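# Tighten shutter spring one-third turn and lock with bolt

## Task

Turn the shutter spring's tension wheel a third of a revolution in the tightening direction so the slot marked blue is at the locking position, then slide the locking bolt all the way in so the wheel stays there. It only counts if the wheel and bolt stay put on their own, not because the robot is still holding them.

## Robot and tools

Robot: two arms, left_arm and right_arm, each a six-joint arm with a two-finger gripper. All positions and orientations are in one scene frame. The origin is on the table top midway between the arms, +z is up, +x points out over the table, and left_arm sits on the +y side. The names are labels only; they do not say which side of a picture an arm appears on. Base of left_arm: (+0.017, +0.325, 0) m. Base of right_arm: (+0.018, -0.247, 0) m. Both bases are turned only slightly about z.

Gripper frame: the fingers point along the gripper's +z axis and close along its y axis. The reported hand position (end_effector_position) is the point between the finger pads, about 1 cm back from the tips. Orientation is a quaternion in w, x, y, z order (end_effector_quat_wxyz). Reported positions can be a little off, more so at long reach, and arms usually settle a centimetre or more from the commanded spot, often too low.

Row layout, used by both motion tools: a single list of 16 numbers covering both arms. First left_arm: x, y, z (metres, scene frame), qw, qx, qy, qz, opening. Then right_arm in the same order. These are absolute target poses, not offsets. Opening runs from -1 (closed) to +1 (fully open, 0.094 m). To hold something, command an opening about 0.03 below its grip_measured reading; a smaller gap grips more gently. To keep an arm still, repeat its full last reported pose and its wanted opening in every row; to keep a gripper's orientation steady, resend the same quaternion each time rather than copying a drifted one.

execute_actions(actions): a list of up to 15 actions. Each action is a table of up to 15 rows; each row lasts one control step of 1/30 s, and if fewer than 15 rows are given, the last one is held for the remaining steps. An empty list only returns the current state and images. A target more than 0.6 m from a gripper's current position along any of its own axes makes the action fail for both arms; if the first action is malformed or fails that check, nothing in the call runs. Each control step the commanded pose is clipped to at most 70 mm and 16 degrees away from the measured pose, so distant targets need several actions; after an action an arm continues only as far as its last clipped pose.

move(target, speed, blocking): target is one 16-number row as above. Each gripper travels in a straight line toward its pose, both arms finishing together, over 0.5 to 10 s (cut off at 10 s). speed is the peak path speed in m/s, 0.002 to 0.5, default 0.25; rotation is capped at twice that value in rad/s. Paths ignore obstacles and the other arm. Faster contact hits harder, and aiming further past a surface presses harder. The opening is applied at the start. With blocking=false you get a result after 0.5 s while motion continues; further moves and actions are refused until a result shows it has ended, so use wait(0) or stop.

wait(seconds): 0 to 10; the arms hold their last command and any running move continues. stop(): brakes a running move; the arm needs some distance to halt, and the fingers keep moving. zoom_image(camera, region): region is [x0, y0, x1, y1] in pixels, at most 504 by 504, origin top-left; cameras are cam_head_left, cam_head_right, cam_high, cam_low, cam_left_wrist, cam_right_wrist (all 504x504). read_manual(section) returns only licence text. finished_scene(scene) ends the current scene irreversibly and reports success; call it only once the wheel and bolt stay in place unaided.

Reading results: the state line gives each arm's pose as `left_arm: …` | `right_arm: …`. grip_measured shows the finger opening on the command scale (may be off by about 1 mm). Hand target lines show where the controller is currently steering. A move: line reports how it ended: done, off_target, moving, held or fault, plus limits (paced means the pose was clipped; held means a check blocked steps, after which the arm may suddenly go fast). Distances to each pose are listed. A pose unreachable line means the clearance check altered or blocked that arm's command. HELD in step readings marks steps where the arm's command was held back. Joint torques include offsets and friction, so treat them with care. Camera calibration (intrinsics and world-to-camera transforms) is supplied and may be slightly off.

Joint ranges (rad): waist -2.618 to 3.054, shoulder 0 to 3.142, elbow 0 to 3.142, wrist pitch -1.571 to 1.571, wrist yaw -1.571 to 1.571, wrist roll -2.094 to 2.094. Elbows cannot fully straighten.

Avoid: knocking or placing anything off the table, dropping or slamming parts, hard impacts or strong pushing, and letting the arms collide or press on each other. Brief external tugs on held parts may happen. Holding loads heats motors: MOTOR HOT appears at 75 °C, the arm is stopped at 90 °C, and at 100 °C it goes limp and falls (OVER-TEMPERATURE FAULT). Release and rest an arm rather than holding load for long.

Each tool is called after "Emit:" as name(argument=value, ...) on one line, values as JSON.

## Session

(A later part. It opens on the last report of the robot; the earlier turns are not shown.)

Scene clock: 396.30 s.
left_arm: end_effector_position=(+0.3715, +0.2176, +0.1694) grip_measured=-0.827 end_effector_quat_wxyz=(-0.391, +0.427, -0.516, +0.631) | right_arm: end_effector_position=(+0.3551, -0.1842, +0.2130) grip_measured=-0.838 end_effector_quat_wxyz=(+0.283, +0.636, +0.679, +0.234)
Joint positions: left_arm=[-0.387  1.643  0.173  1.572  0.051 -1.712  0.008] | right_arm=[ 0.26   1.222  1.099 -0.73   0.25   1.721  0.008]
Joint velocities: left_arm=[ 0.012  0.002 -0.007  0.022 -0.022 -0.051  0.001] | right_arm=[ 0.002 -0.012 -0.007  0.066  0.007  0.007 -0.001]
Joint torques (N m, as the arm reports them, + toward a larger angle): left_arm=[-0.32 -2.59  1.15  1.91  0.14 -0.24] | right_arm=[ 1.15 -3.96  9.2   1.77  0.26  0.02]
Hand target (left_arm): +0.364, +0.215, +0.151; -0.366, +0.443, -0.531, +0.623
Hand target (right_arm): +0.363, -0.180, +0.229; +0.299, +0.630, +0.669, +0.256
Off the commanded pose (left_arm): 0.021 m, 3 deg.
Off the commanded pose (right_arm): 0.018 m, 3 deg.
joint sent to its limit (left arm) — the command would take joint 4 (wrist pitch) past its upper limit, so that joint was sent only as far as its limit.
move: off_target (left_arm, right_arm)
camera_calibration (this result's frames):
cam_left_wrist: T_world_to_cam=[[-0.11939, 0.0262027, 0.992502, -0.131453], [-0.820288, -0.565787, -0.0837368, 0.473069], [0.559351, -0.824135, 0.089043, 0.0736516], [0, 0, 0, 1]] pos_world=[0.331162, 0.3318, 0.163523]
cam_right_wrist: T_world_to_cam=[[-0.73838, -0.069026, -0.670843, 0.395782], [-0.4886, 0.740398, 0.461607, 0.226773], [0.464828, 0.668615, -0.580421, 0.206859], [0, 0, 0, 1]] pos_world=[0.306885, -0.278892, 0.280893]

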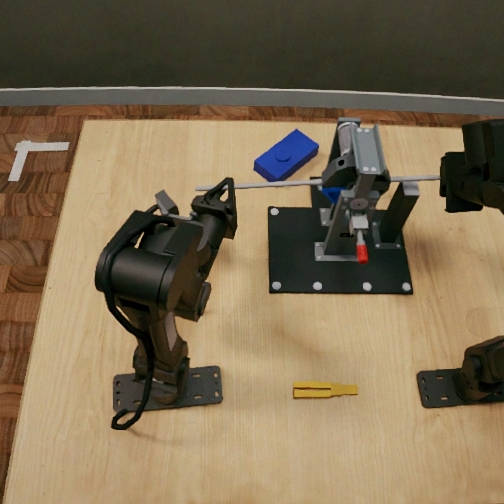

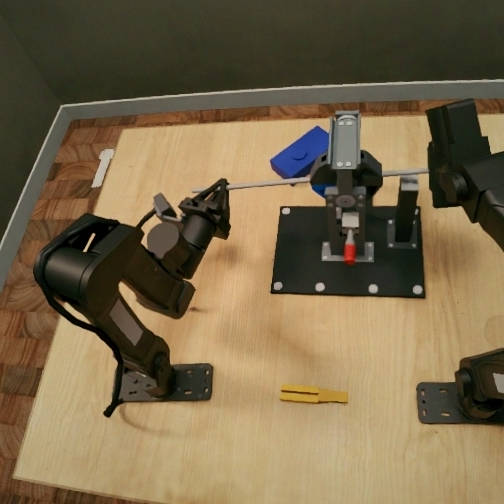

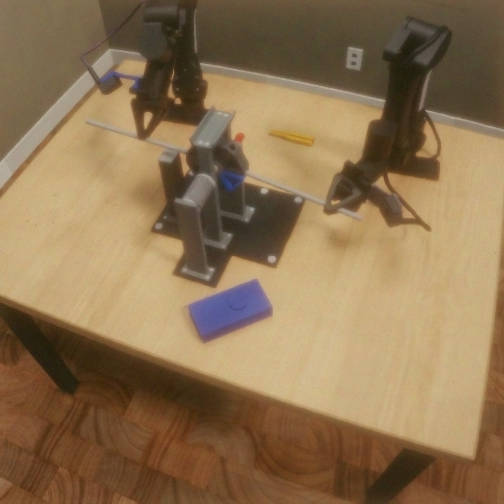

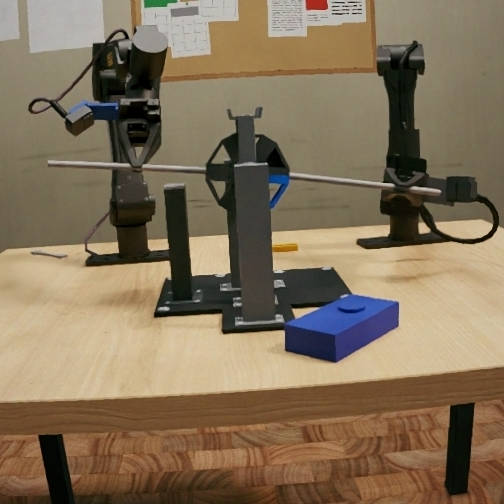

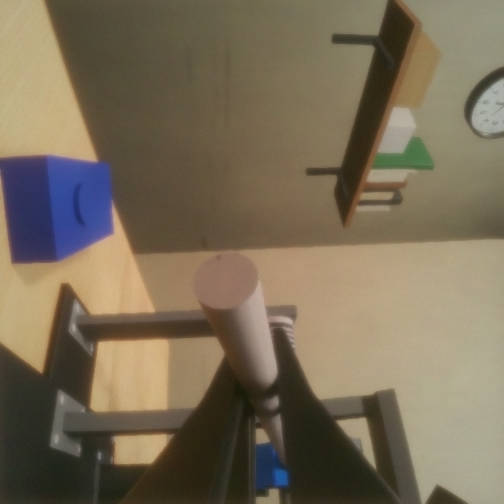

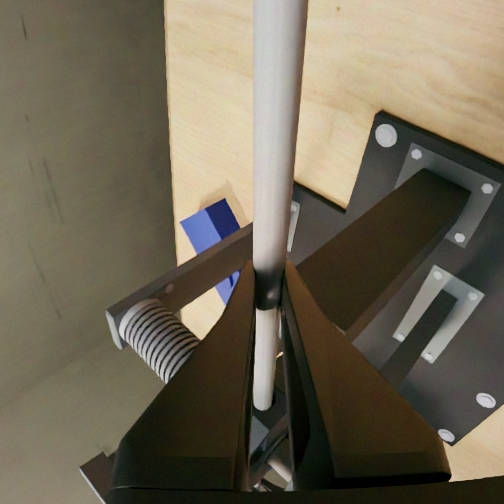

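Emit:
execute_actions(actions=[[[0.364,0.215,0.15,0.3687,-0.4394,0.5266,-0.6275,-0.87,0.363,-0.184,0.229,0.2982,0.6306,0.6695,0.2555,-0.45]]])

Emit:
move(target=[0.364,0.215,0.15,0.3687,-0.4394,0.5266,-0.6275,-0.87,0.365,-0.24,0.218,0.4056,0.5792,0.5792,0.4056,-0.45], speed=0.1)

Scene clock: 418.17 s.
left_arm: end_effector_position=(+0.3715, +0.2176, +0.1694) grip_measured=-0.827 end_effector_quat_wxyz=(-0.391, +0.428, -0.516, +0.631) | right_arm: end_effector_position=(+0.3586, -0.1829, +0.2164) grip_measured=-0.451 end_effector_quat_wxyz=(+0.287, +0.634, +0.675, +0.243)
Joint positions: left_arm=[-0.387  1.643  0.173  1.572  0.051 -1.714  0.008] | right_arm=[ 0.26   1.222  1.099 -0.71   0.25   1.721  0.026]
Joint velocities: left_arm=[-0.007 -0.012  0.002 -0.022 -0.022 -0.022 -0.001] | right_arm=[-0.007  0.007 -0.012 -0.037 -0.037  0.081  0.001]
Joint torques (N m, as the arm reports them, + toward a larger angle): left_arm=[-0.31 -2.6   1.14  1.92  0.12 -0.23] | right_arm=[-0.68 -4.28  9.04  1.61  0.09 -0.1 ]
Hand target (left_arm): +0.364, +0.215, +0.151; -0.366, +0.443, -0.531, +0.623
Hand target (right_arm): +0.363, -0.184, +0.229; +0.298, +0.631, +0.669, +0.256
Off the commanded pose (left_arm): 0.021 m, 3 deg.
Off the commanded pose (right_arm): 0.013 m, 2 deg.
joint sent to its limit (left arm) — the command would take joint 4 (wrist pitch) past its upper limit, so that joint was sent only as far as its limit.
Step readings (end_effector_position):
0: left_arm (+0.3715, +0.2176, +0.1694) | right_arm (+0.3551, -0.1841, +0.2130)
1: left_arm (+0.3715, +0.2176, +0.1694) | right_arm (+0.3552, -0.1840, +0.2132)
2: left_arm (+0.3715, +0.2176, +0.1694) | right_arm (+0.3558, -0.1838, +0.2137)
4: left_arm (+0.3715, +0.2176, +0.1694) | right_arm (+0.3571, -0.1834, +0.2149)
8: left_arm (+0.3715, +0.2176, +0.1694) | right_arm (+0.3582, -0.1830, +0.2159)
15: end_effector_position above
camera_calibration (this result's frames):
cam_left_wrist: T_world_to_cam=[[-0.118905, 0.0276491, 0.992521, -0.131951], [-0.820416, -0.56578, -0.0825256, 0.47291], [0.559266, -0.824093, 0.0899579, 0.0735187], [0, 0, 0, 1]] pos_world=[0.331177, 0.331797, 0.163378]
cam_right_wrist: T_world_to_cam=[[-0.725049, -0.0650406, -0.685619, 0.39986], [-0.497888, 0.737323, 0.456576, 0.229882], [0.475827, 0.672402, -0.566978, 0.200135], [0, 0, 0, 1]] pos_world=[0.309144, -0.278061, 0.282665]

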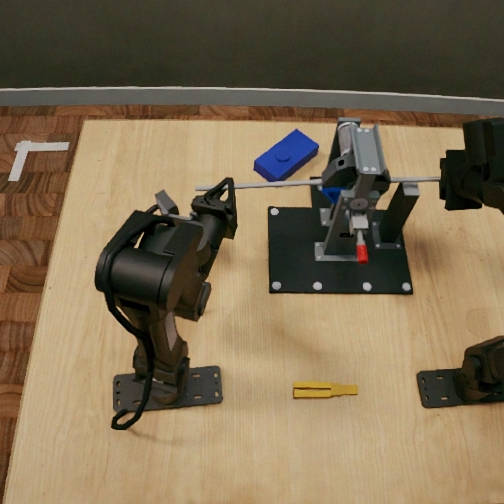

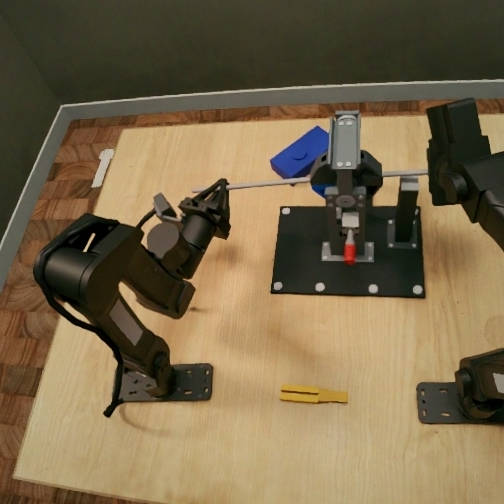

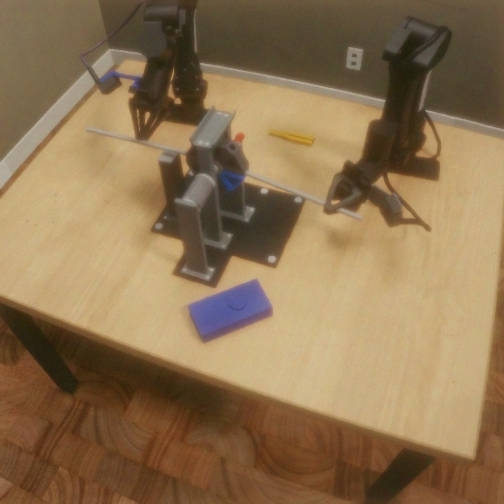

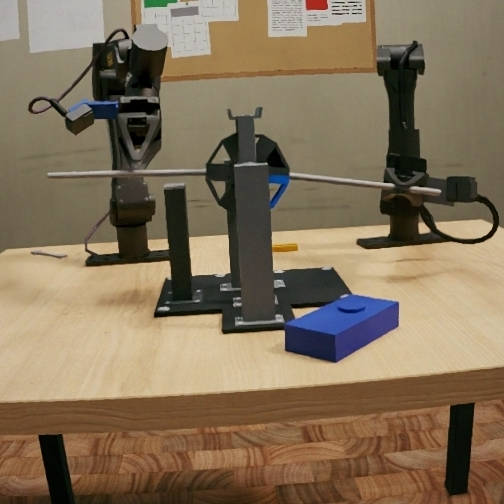

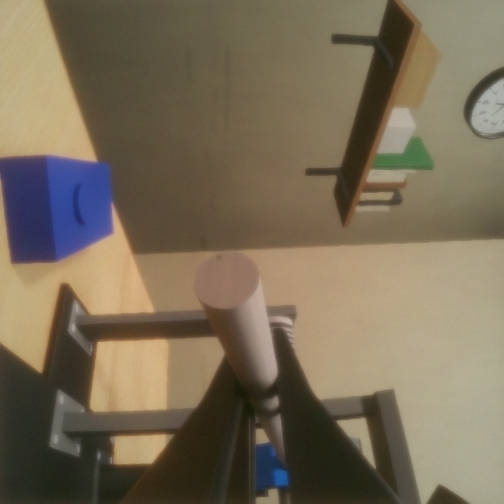

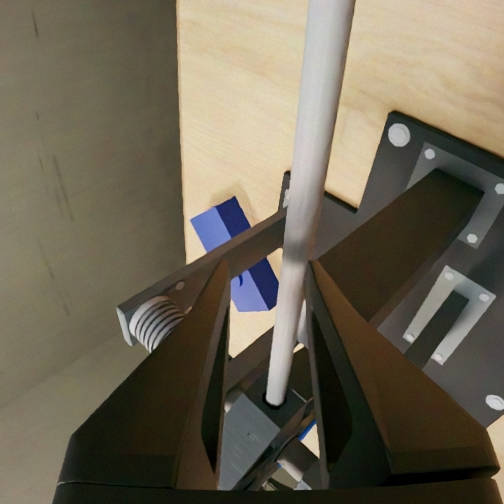

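Scene clock: 421.00 s.
left_arm: end_effector_position=(+0.3715, +0.2176, +0.1694) grip_measured=-0.827 end_effector_quat_wxyz=(-0.391, +0.427, -0.517, +0.631) | right_arm: end_effector_position=(+0.3654, -0.2370, +0.2099) grip_measured=-0.451 end_effector_quat_wxyz=(+0.388, +0.590, +0.583, +0.402)
Joint positions: left_arm=[-0.387  1.643  0.173  1.572  0.051 -1.712  0.008] | right_arm=[-0.011  0.951  0.591 -0.025  0.027  1.605  0.026]
Joint velocities: left_arm=[-0.012 -0.012  0.007 -0.066  0.022  0.022 -0.   ] | right_arm=[-0.012 -0.007  0.002 -0.022  0.022 -0.051 -0.001]
Joint torques (N m, as the arm reports them, + toward a larger angle): left_arm=[-0.32 -2.62  1.14  1.91  0.13 -0.24] | right_arm=[-1.26 -3.55  7.24  2.04 -0.06 -0.17]
Hand target (left_arm): +0.364, +0.215, +0.151; -0.366, +0.443, -0.531, +0.623
Hand target (right_arm): +0.364, -0.240, +0.217; +0.401, +0.583, +0.578, +0.408
Off the commanded pose (left_arm): 0.021 m, 3 deg.
Off the commanded pose (right_arm): 0.009 m, 2 deg.
joint sent to its limit (left arm) — the command would take joint 4 (wrist pitch) past its upper limit, so that joint was sent only as far as its limit.
move: off_target (left_arm)
camera_calibration (this result's frames):
cam_left_wrist: T_world_to_cam=[[-0.119511, 0.0258411, 0.992497, -0.131329], [-0.820256, -0.565789, -0.0840396, 0.473109], [0.559372, -0.824145, 0.0888143, 0.0736848], [0, 0, 0, 1]] pos_world=[0.331158, 0.3318, 0.163559]
cam_right_wrist: T_world_to_cam=[[-0.386015, 0.0313604, -0.921959, 0.345344], [-0.64438, 0.706009, 0.29381, 0.356367], [0.660126, 0.707508, -0.252322, 0.104574], [0, 0, 0, 1]] pos_world=[0.293911, -0.336416, 0.240075]

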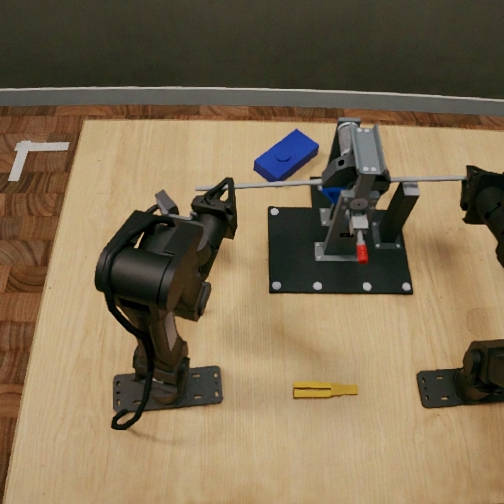

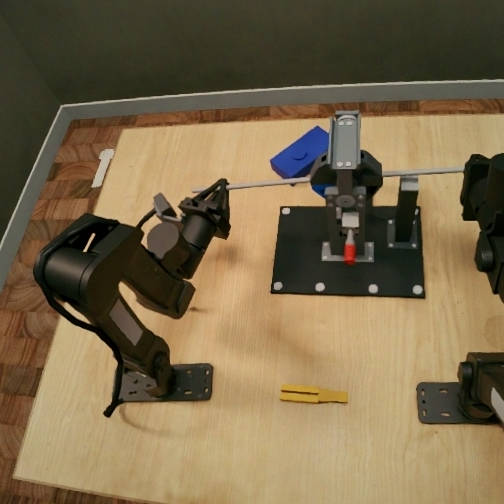

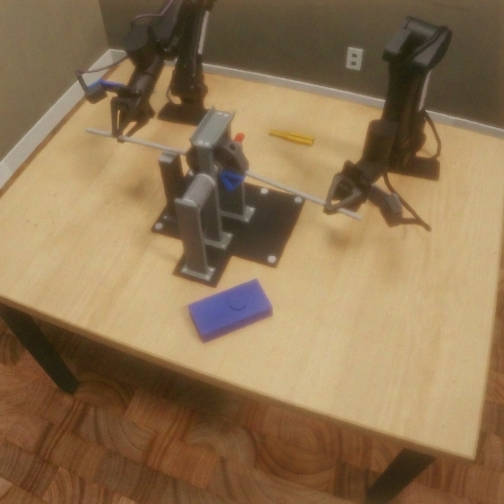

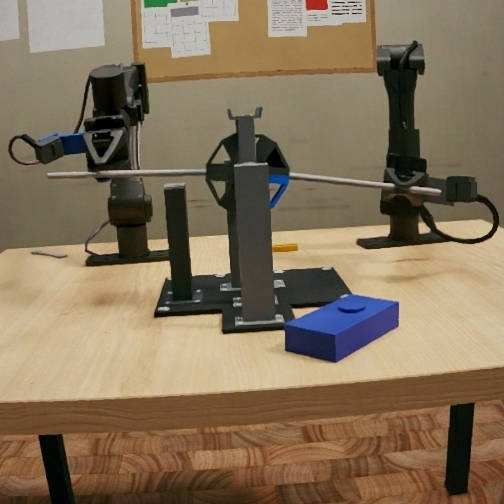

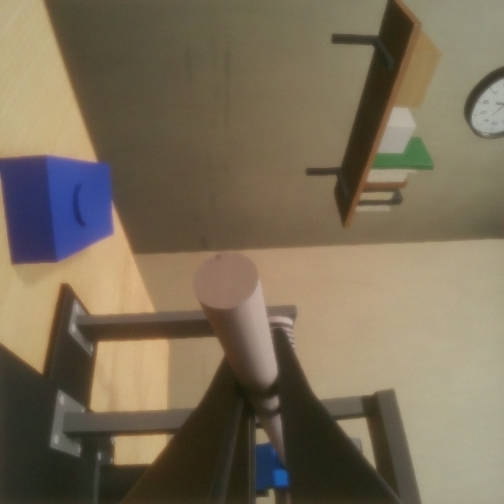

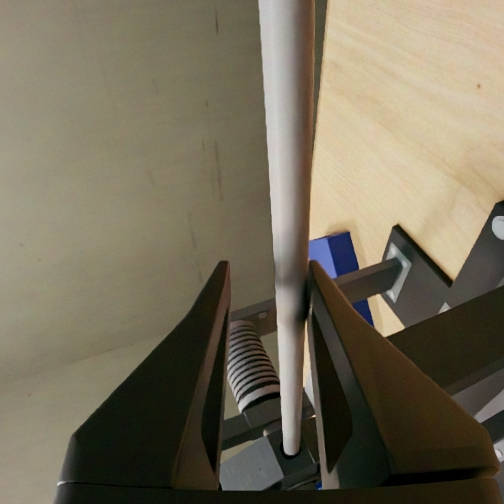

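Emit:
zoom_image(camera="cam_high", region=[70,80,190,170])

Region (70, 80, 190, 170) of cam_high's 504x504 image, scaled by 4.200, with more detail than that image has; it fills the top 378 rows of this view, and the rest is white.

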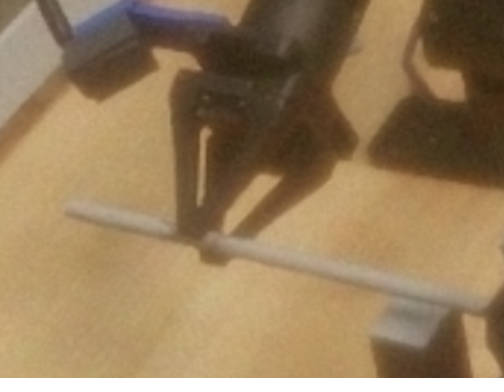

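Emit:
execute_actions(actions=[[[0.364,0.215,0.15,0.3687,-0.4394,0.5266,-0.6275,-0.87,0.367,-0.24,0.217,0.4256,0.5647,0.5931,0.3852,-0.6]],[[0.364,0.215,0.15,0.3687,-0.4394,0.5266,-0.6275,-0.87,0.367,-0.24,0.217,0.4256,0.5647,0.5931,0.3852,-0.87]]])

Emit:
move(target=[0.364,0.215,0.165,0.3687,-0.4394,0.5266,-0.6275,-0.87,0.367,-0.234,0.25,0.4545,0.5417,0.6123,0.3536,-0.87], speed=0.05)

Scene clock: 428.93 s.
left_arm: end_effector_position=(+0.3715, +0.2176, +0.1694) grip_measured=-0.827 end_effector_quat_wxyz=(-0.391, +0.427, -0.516, +0.631) | right_arm: end_effector_position=(+0.3649, -0.2426, +0.2078) grip_measured=-0.834 end_effector_quat_wxyz=(+0.412, +0.576, +0.598, +0.375)
Joint positions: left_arm=[-0.387  1.643  0.173  1.572  0.051 -1.713  0.008] | right_arm=[-0.008  0.951  0.585 -0.023  0.064  1.531  0.008]
Joint velocities: left_arm=[-0.012 -0.012  0.002  0.007 -0.007  0.007 -0.   ] | right_arm=[-0.007 -0.002 -0.007 -0.022 -0.022  0.051 -0.   ]
Joint torques (N m, as the arm reports them, + toward a larger angle): left_arm=[-0.37 -2.59  1.15  1.9   0.12 -0.23] | right_arm=[ 0.98 -2.44  7.61  2.21  0.1  -0.1 ]
Hand target (left_arm): +0.364, +0.215, +0.151; -0.366, +0.443, -0.531, +0.623
Hand target (right_arm): +0.367, -0.240, +0.217; +0.425, +0.565, +0.593, +0.385
Off the commanded pose (left_arm): 0.021 m, 3 deg.
Off the commanded pose (right_arm): 0.010 m, 2 deg.
joint sent to its limit (left arm) — the command would take joint 4 (wrist pitch) past its upper limit, so that joint was sent only as far as its limit.
Step readings (end_effector_position; steps 1 to 15: 1st action; 16 to 30: 2nd action):
0: left_arm (+0.3715, +0.2176, +0.1694) | right_arm (+0.3654, -0.2369, +0.2099)
1: left_arm (+0.3715, +0.2176, +0.1694) | right_arm (+0.3654, -0.2376, +0.2100)
2: left_arm (+0.3715, +0.2176, +0.1694) | right_arm (+0.3654, -0.2385, +0.2100)
4: left_arm (+0.3715, +0.2176, +0.1694) | right_arm (+0.3652, -0.2398, +0.2093)
8: left_arm (+0.3715, +0.2176, +0.1694) | right_arm (+0.3651, -0.2413, +0.2085)
15: left_arm (+0.3715, +0.2176, +0.1694) | right_arm (+0.3651, -0.2423, +0.2087)
16: left_arm (+0.3715, +0.2176, +0.1694) | right_arm (+0.3650, -0.2424, +0.2083)
17: left_arm (+0.3715, +0.2176, +0.1694) | right_arm (+0.3650, -0.2425, +0.2081)
19: left_arm (+0.3715, +0.2176, +0.1694) | right_arm (+0.3649, -0.2425, +0.2078)
23: left_arm (+0.3715, +0.2176, +0.1694) | right_arm (+0.3649, -0.2426, +0.2078)
30: end_effector_position above
camera_calibration (this result's frames):
cam_left_wrist: T_world_to_cam=[[-0.119147, 0.0269259, 0.992511, -0.131702], [-0.820352, -0.565784, -0.0831312, 0.47299], [0.559309, -0.824114, 0.0895005, 0.0735852], [0, 0, 0, 1]] pos_world=[0.331169, 0.331799, 0.16345]
cam_right_wrist: T_world_to_cam=[[-0.3892, -0.04313, -0.920143, 0.326177], [-0.640746, 0.730326, 0.236789, 0.377019], [0.661791, 0.681736, -0.311878, 0.113905], [0, 0, 0, 1]] pos_world=[0.29314, -0.338932, 0.24638]

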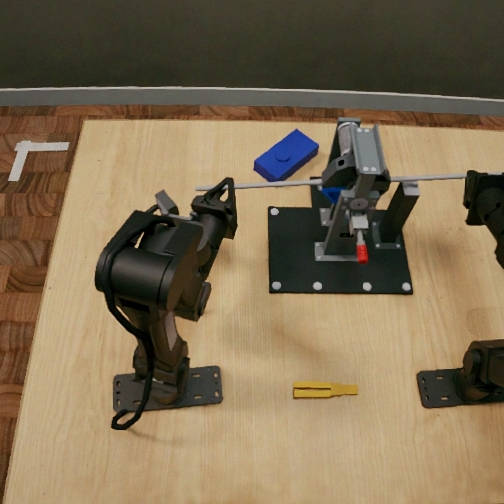

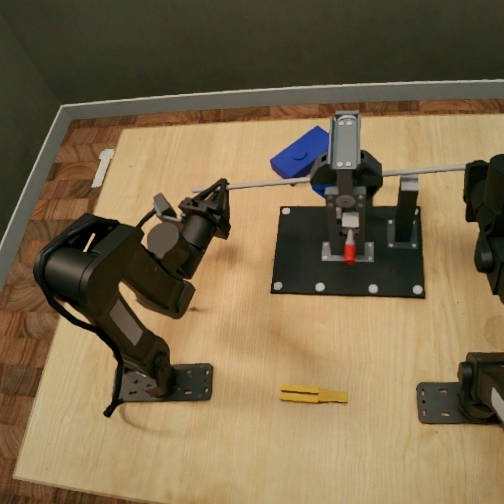

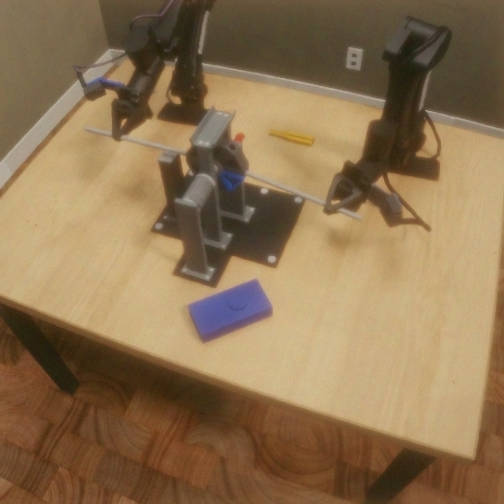

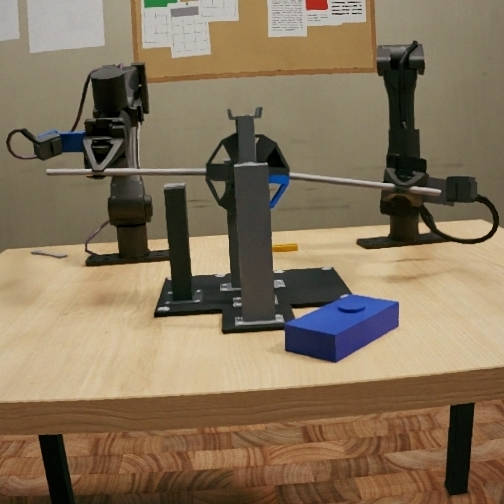

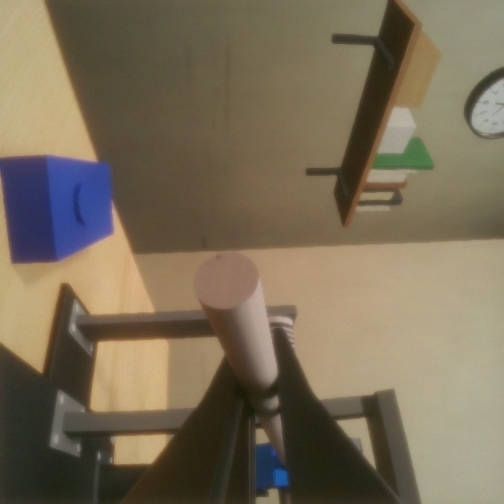

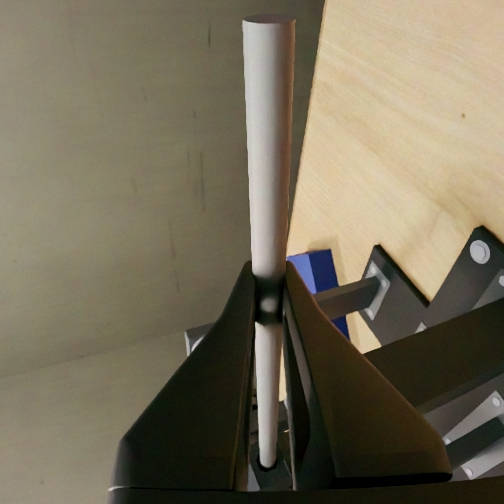

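Scene clock: 430.40 s.
left_arm: end_effector_position=(+0.3700, +0.2186, +0.1765) grip_measured=-0.827 end_effector_quat_wxyz=(-0.399, +0.422, -0.518, +0.628) | right_arm: end_effector_position=(+0.3606, -0.2411, +0.2167) grip_measured=-0.834 end_effector_quat_wxyz=(+0.427, +0.572, +0.618, +0.330)
Joint positions: left_arm=[-0.387  1.586  0.173  1.52   0.048 -1.693  0.008] | right_arm=[ 0.055  0.951  0.661 -0.148  0.176  1.487  0.008]
Joint velocities: left_arm=[-0.002 -0.027  0.002 -0.022 -0.037 -0.051 -0.001] | right_arm=[-0.017 -0.012 -0.007 -0.007  0.022 -0.022 -0.001]
Joint torques (N m, as the arm reports them, + toward a larger angle): left_arm=[-0.4  -5.18  2.09  1.64  0.14 -0.43] | right_arm=[ 1.51 -3.11 11.32  2.16  0.06 -0.43]
Hand target (left_arm): +0.364, +0.215, +0.165; -0.370, +0.439, -0.525, +0.628
Hand target (right_arm): +0.366, -0.234, +0.250; +0.455, +0.542, +0.612, +0.354
Off the commanded pose (left_arm): 0.013 m, 4 deg.
Off the commanded pose (right_arm): 0.035 m, 5 deg.
move: off_target (left_arm, right_arm)
camera_calibration (this result's frames):
cam_left_wrist: T_world_to_cam=[[-0.130106, 0.00936447, 0.991456, -0.130793], [-0.816449, -0.568378, -0.101771, 0.475313], [0.562569, -0.822714, 0.0815948, 0.0744907], [0, 0, 0, 1]] pos_world=[0.329145, 0.332667, 0.171971]
cam_right_wrist: T_world_to_cam=[[-0.434534, -0.114822, -0.893306, 0.325935], [-0.613676, 0.763716, 0.200348, 0.377292], [0.659228, 0.635258, -0.402324, 0.127763], [0, 0, 0, 1]] pos_world=[0.28894, -0.331882, 0.266973]

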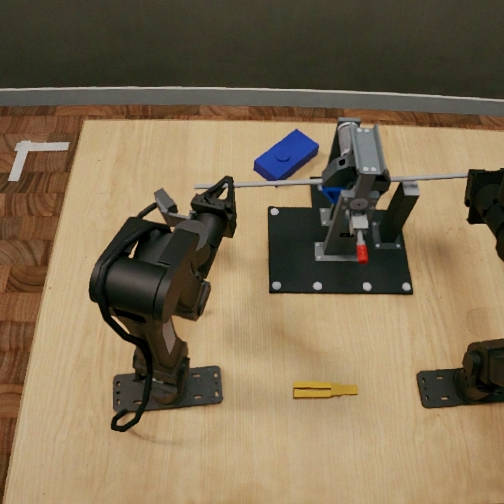

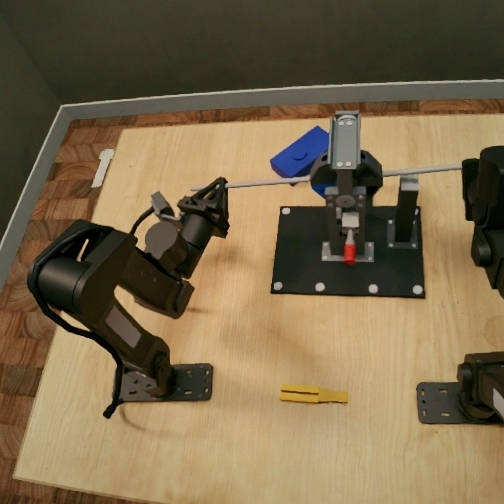

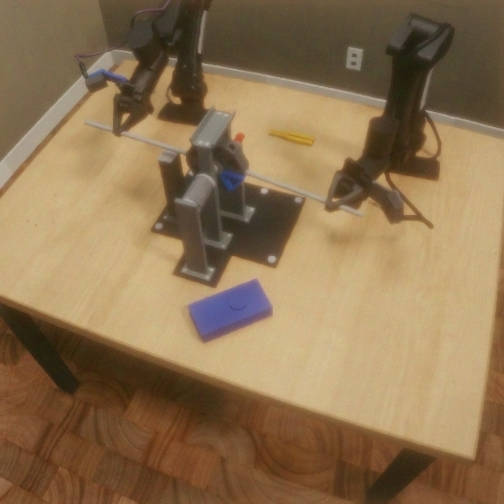

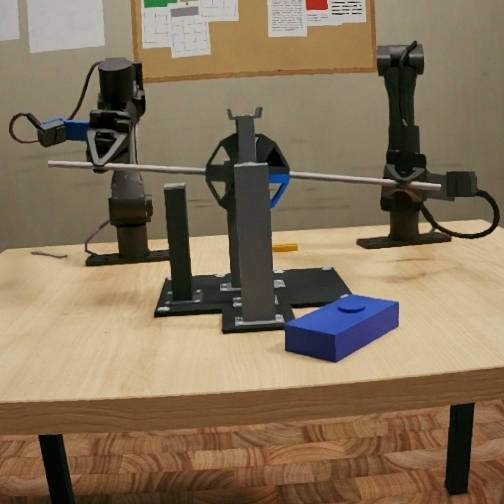

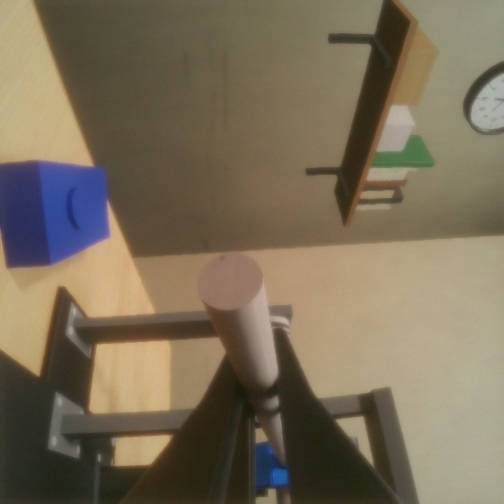

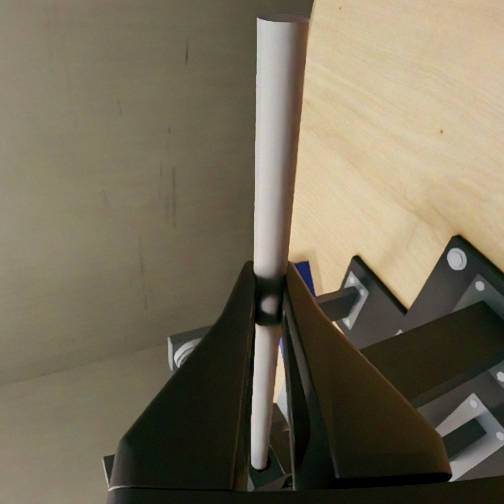

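Emit:
move(target=[0.364,0.22,0.192,0.3179,-0.49,0.6106,-0.5348,-0.87,0.367,-0.236,0.25,0.4545,0.5417,0.6123,0.3536,-0.87], speed=0.08)

Emit:
move(target=[0.364,0.29,0.192,0.3179,-0.49,0.6106,-0.5348,-0.87,0.367,-0.236,0.25,0.4545,0.5417,0.6123,0.3536,-0.87], speed=0.06)

Scene clock: 444.20 s.
left_arm: end_effector_position=(+0.3628, +0.2199, +0.1859) grip_measured=-0.827 end_effector_quat_wxyz=(+0.315, -0.493, +0.605, -0.539) | right_arm: end_effector_position=(+0.3557, -0.2419, +0.2069) grip_measured=-0.834 end_effector_quat_wxyz=(+0.412, +0.585, +0.621, +0.319)
Joint positions: left_arm=[-0.357  1.066  0.379  0.464  0.112 -1.701  0.008] | right_arm=[ 0.056  0.951  0.661 -0.193  0.179  1.508  0.008]
Joint velocities: left_arm=[ 0.002  0.002 -0.002 -0.051 -0.037 -0.022  0.   ] | right_arm=[ 0.002  0.007 -0.002  0.022  0.007 -0.037  0.   ]
Joint torques (N m, as the arm reports them, + toward a larger angle): left_arm=[ 0.46 -3.57  8.06  1.62  0.11  0.14] | right_arm=[ 0.82 -3.77 11.28  2.46 -0.02 -0.77]
Hand target (left_arm): +0.363, +0.220, +0.193; +0.316, -0.489, +0.610, -0.538
Hand target (right_arm): +0.364, -0.236, +0.250; +0.455, +0.544, +0.611, +0.352
Off the commanded pose (left_arm): 0.006 m, 1 deg.
Off the commanded pose (right_arm): 0.045 m, 8 deg.
move: off_target (right_arm)
camera_calibration (this result's frames):
cam_left_wrist: T_world_to_cam=[[0.189845, -0.0641185, 0.979718, -0.238857], [-0.831937, -0.540412, 0.125841, 0.428323], [0.521383, -0.838954, -0.155937, 0.141463], [0, 0, 0, 1]] pos_world=[0.327927, 0.334836, 0.202171]
cam_right_wrist: T_world_to_cam=[[-0.473647, -0.0983579, -0.875205, 0.329121], [-0.595999, 0.76743, 0.236299, 0.364014], [0.648416, 0.633544, -0.422112, 0.135098], [0, 0, 0, 1]] pos_world=[0.285239, -0.332574, 0.259059]

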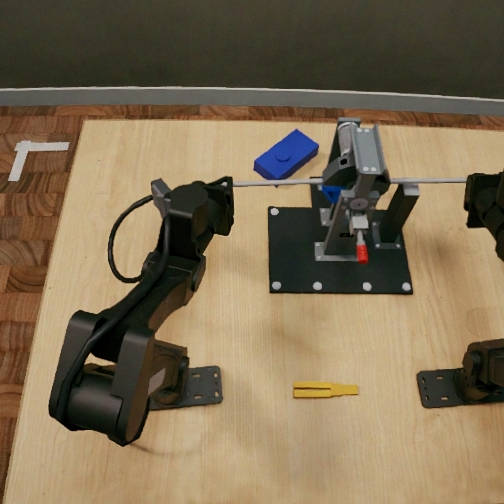

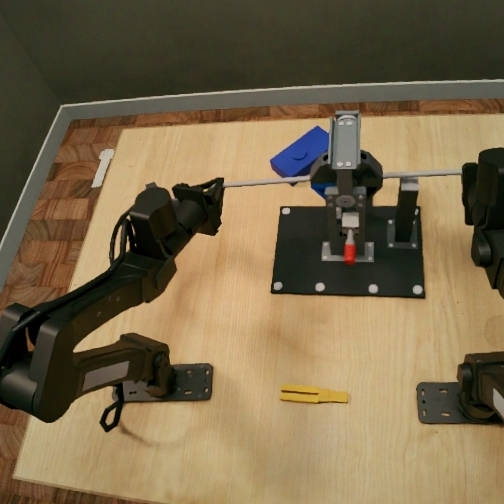

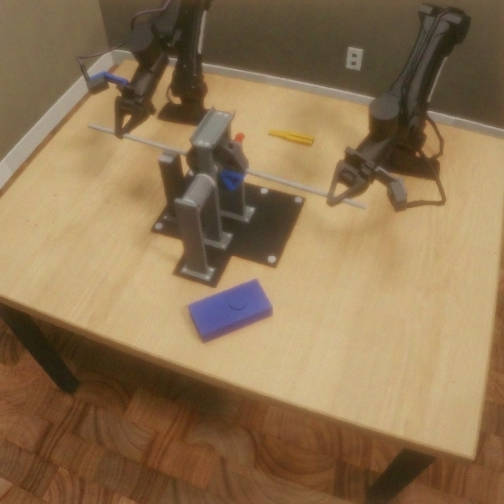

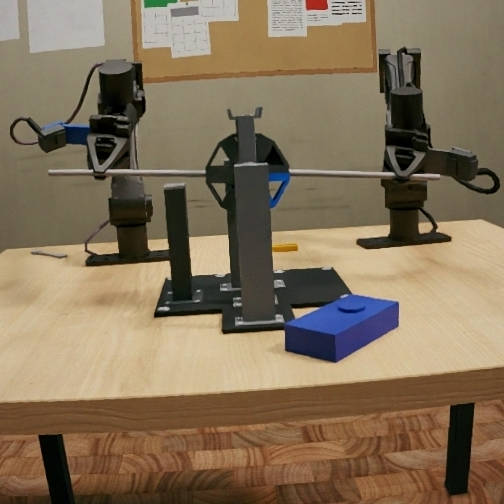

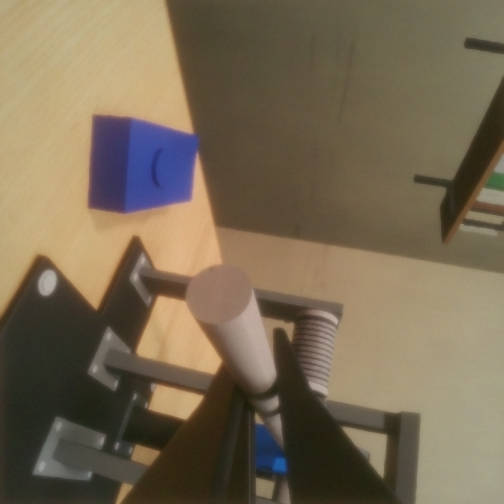

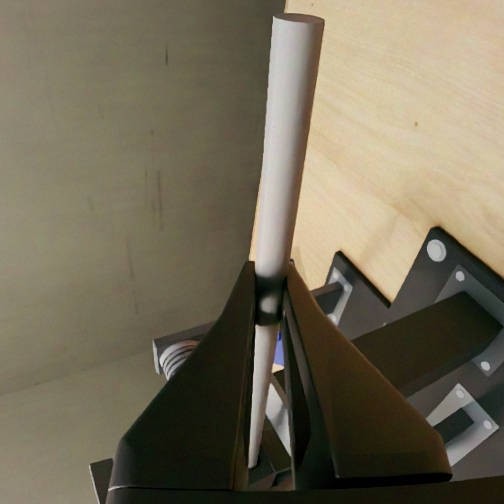

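Scene clock: 445.87 s.
left_arm: end_effector_position=(+0.3588, +0.2902, +0.1664) grip_measured=-0.827 end_effector_quat_wxyz=(+0.296, -0.516, +0.618, -0.513) | right_arm: end_effector_position=(+0.3518, -0.2423, +0.1987) grip_measured=-0.830 end_effector_quat_wxyz=(+0.396, +0.600, +0.620, +0.314)
Joint positions: left_arm=[ 0.009  1.045  0.379  0.329  0.45  -1.591  0.008] | right_arm=[ 0.056  0.953  0.66  -0.227  0.179  1.541  0.008]
Joint velocities: left_arm=[-0.022 -0.002 -0.012  0.007  0.051  0.037 -0.   ] | right_arm=[-0.002 -0.007 -0.007 -0.007  0.022 -0.095 -0.   ]
Joint torques (N m, as the arm reports them, + toward a larger angle): left_arm=[ 0.52 -3.94  7.84  2.23  0.23  0.04] | right_arm=[ 1.19 -4.51 11.37  2.7   0.04 -1.08]
Hand target (left_arm): +0.362, +0.290, +0.192; +0.320, -0.489, +0.612, -0.533
Hand target (right_arm): +0.362, -0.237, +0.250; +0.454, +0.546, +0.610, +0.351
Off the commanded pose (left_arm): 0.026 m, 5 deg.
Off the commanded pose (right_arm): 0.054 m, 11 deg.
move: off_target (left_arm, right_arm)
camera_calibration (this result's frames):
cam_left_wrist: T_world_to_cam=[[0.269238, -0.0748189, 0.960163, -0.236577], [-0.813181, -0.551817, 0.185024, 0.452138], [0.515991, -0.830602, -0.209412, 0.207907], [0, 0, 0, 1]] pos_world=[0.324087, 0.404485, 0.187034]
cam_right_wrist: T_world_to_cam=[[-0.503791, -0.0691072, -0.861057, 0.334953], [-0.575579, 0.770136, 0.274953, 0.34974], [0.64413, 0.634125, -0.427765, 0.137195], [0, 0, 0, 1]] pos_world=[0.281678, -0.333199, 0.250939]

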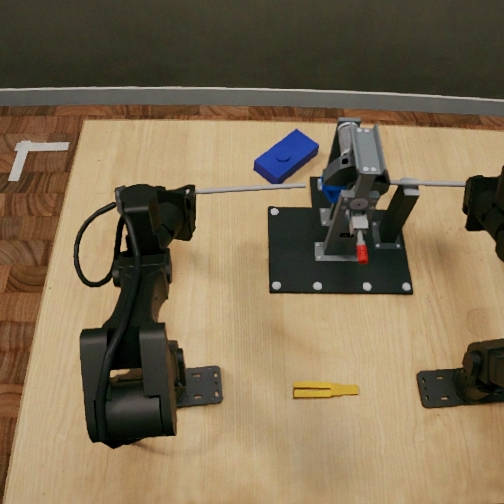

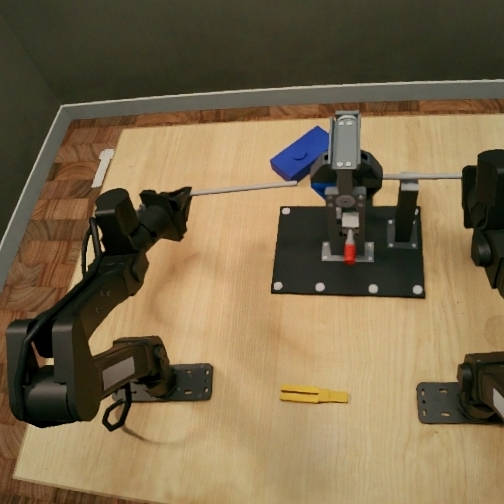

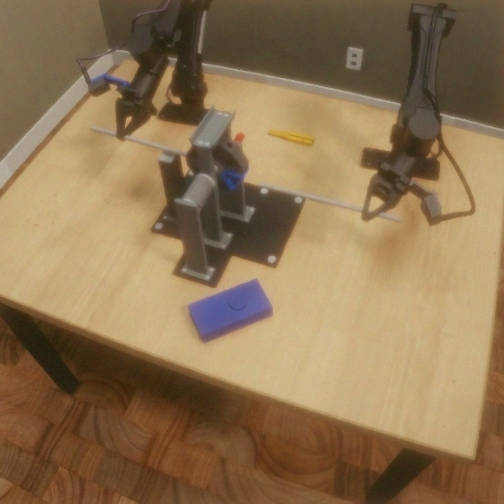

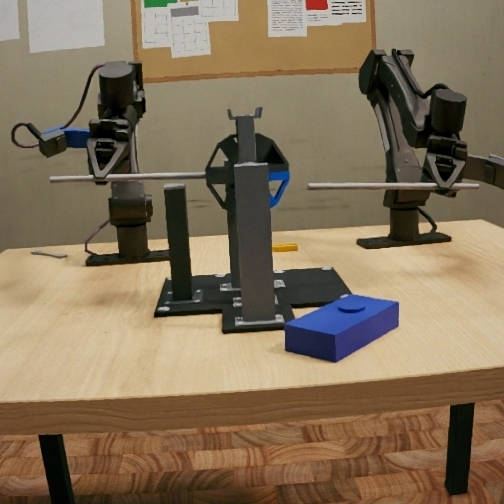

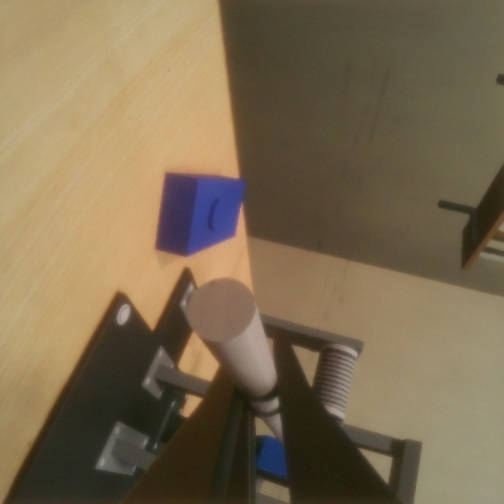

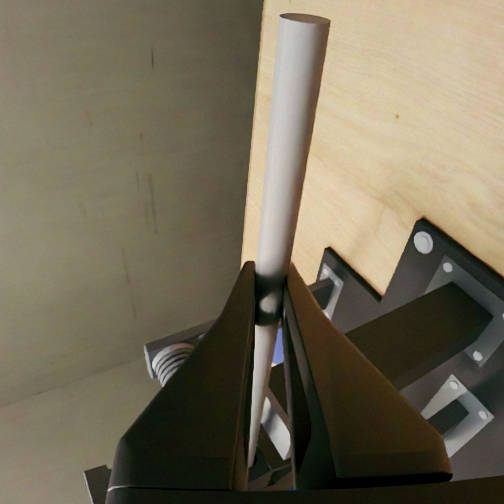

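Emit:
move(target=[0.30,0.36,0.06,-0.0309,-0.6745,0.7065,-0.2127,-0.87,0.362,-0.212,0.308,0.4304,0.561,0.6744,0.2126,-0.87], speed=0.14)

Scene clock: 463.47 s.
left_arm: end_effector_position=(+0.2937, +0.3568, +0.0501) grip_measured=-0.827 end_effector_quat_wxyz=(-0.043, -0.677, +0.704, -0.209) | right_arm: end_effector_position=(+0.3483, -0.2287, +0.2648) grip_measured=-0.826 end_effector_quat_wxyz=(+0.399, +0.591, +0.685, +0.152)
Joint positions: left_arm=[ 0.261  1.563  0.912 -0.834  0.423 -1.176  0.008] | right_arm=[ 0.258  1.178  1.203 -0.83   0.49   1.531  0.008]
Joint velocities: left_arm=[-0.012 -0.002 -0.012 -0.037  0.037  0.066 -0.001] | right_arm=[-0.002  0.027  0.002 -0.037 -0.066 -0.022  0.001]
Joint torques (N m, as the arm reports them, + toward a larger angle): left_arm=[ 0.58 -5.35  7.64  0.37  0.39  0.04] | right_arm=[ 2.77 -4.56 12.39  2.25  0.08 -0.58]
Hand target (left_arm): +0.302, +0.360, +0.060; +0.034, +0.675, -0.704, +0.220
Hand target (right_arm): +0.360, -0.212, +0.309; +0.433, +0.560, +0.674, +0.211
Off the commanded pose (left_arm): 0.012 m, 1 deg.
Off the commanded pose (right_arm): 0.048 m, 9 deg.
move: off_target (left_arm, right_arm)
camera_calibration (this result's frames):
cam_left_wrist: T_world_to_cam=[[0.944278, -0.127104, 0.303619, -0.249138], [-0.323772, -0.524761, 0.787273, 0.273952], [0.0592615, -0.841707, -0.536673, 0.426919], [0, 0, 0, 1]] pos_world=[0.298653, 0.471433, 0.0890839]
cam_right_wrist: T_world_to_cam=[[-0.695159, -0.241464, -0.677089, 0.369603], [-0.486027, 0.851864, 0.195206, 0.327656], [0.529653, 0.464783, -0.709539, 0.234839], [0, 0, 0, 1]] pos_world=[0.291799, -0.299022, 0.352922]

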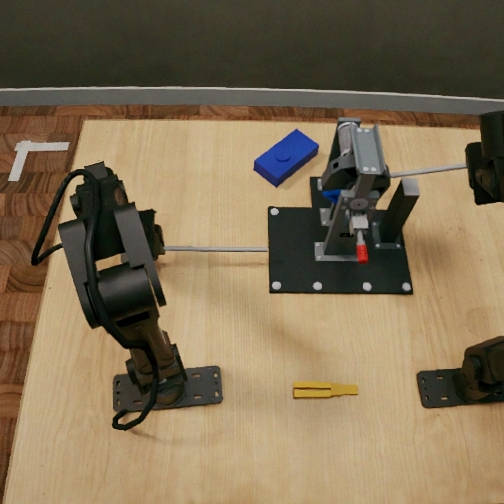

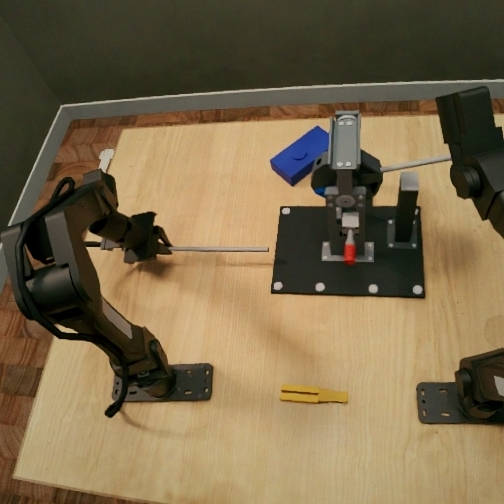

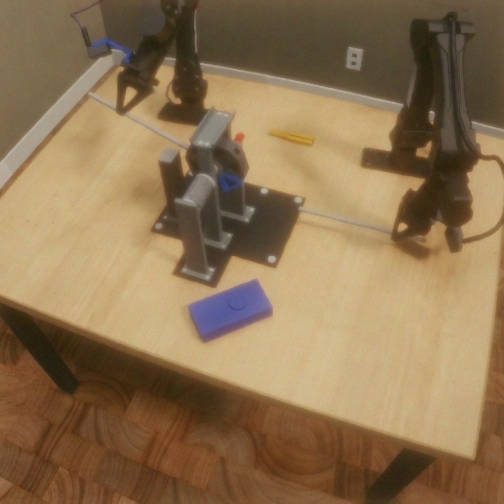

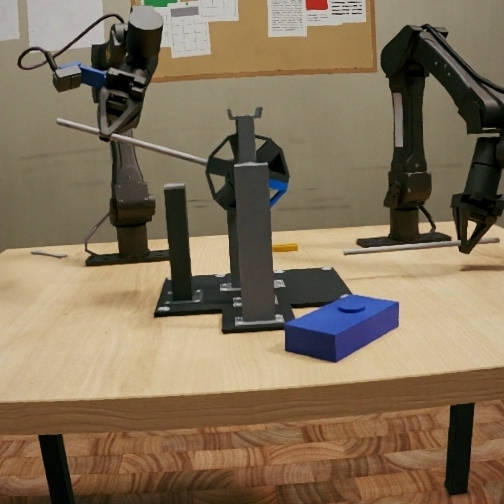

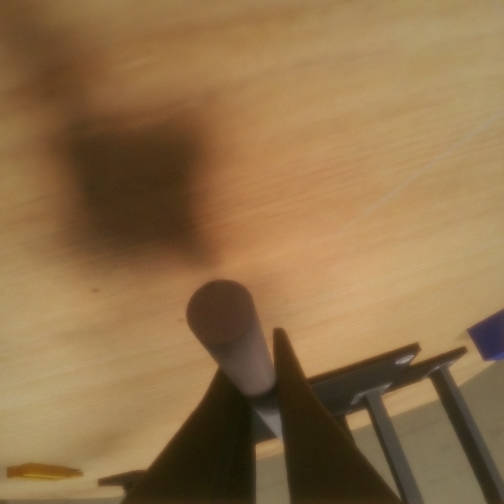

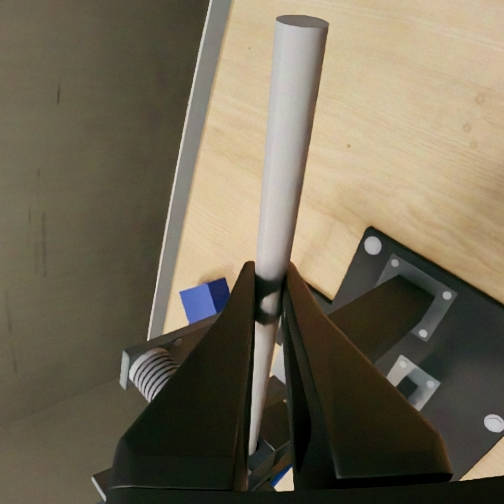

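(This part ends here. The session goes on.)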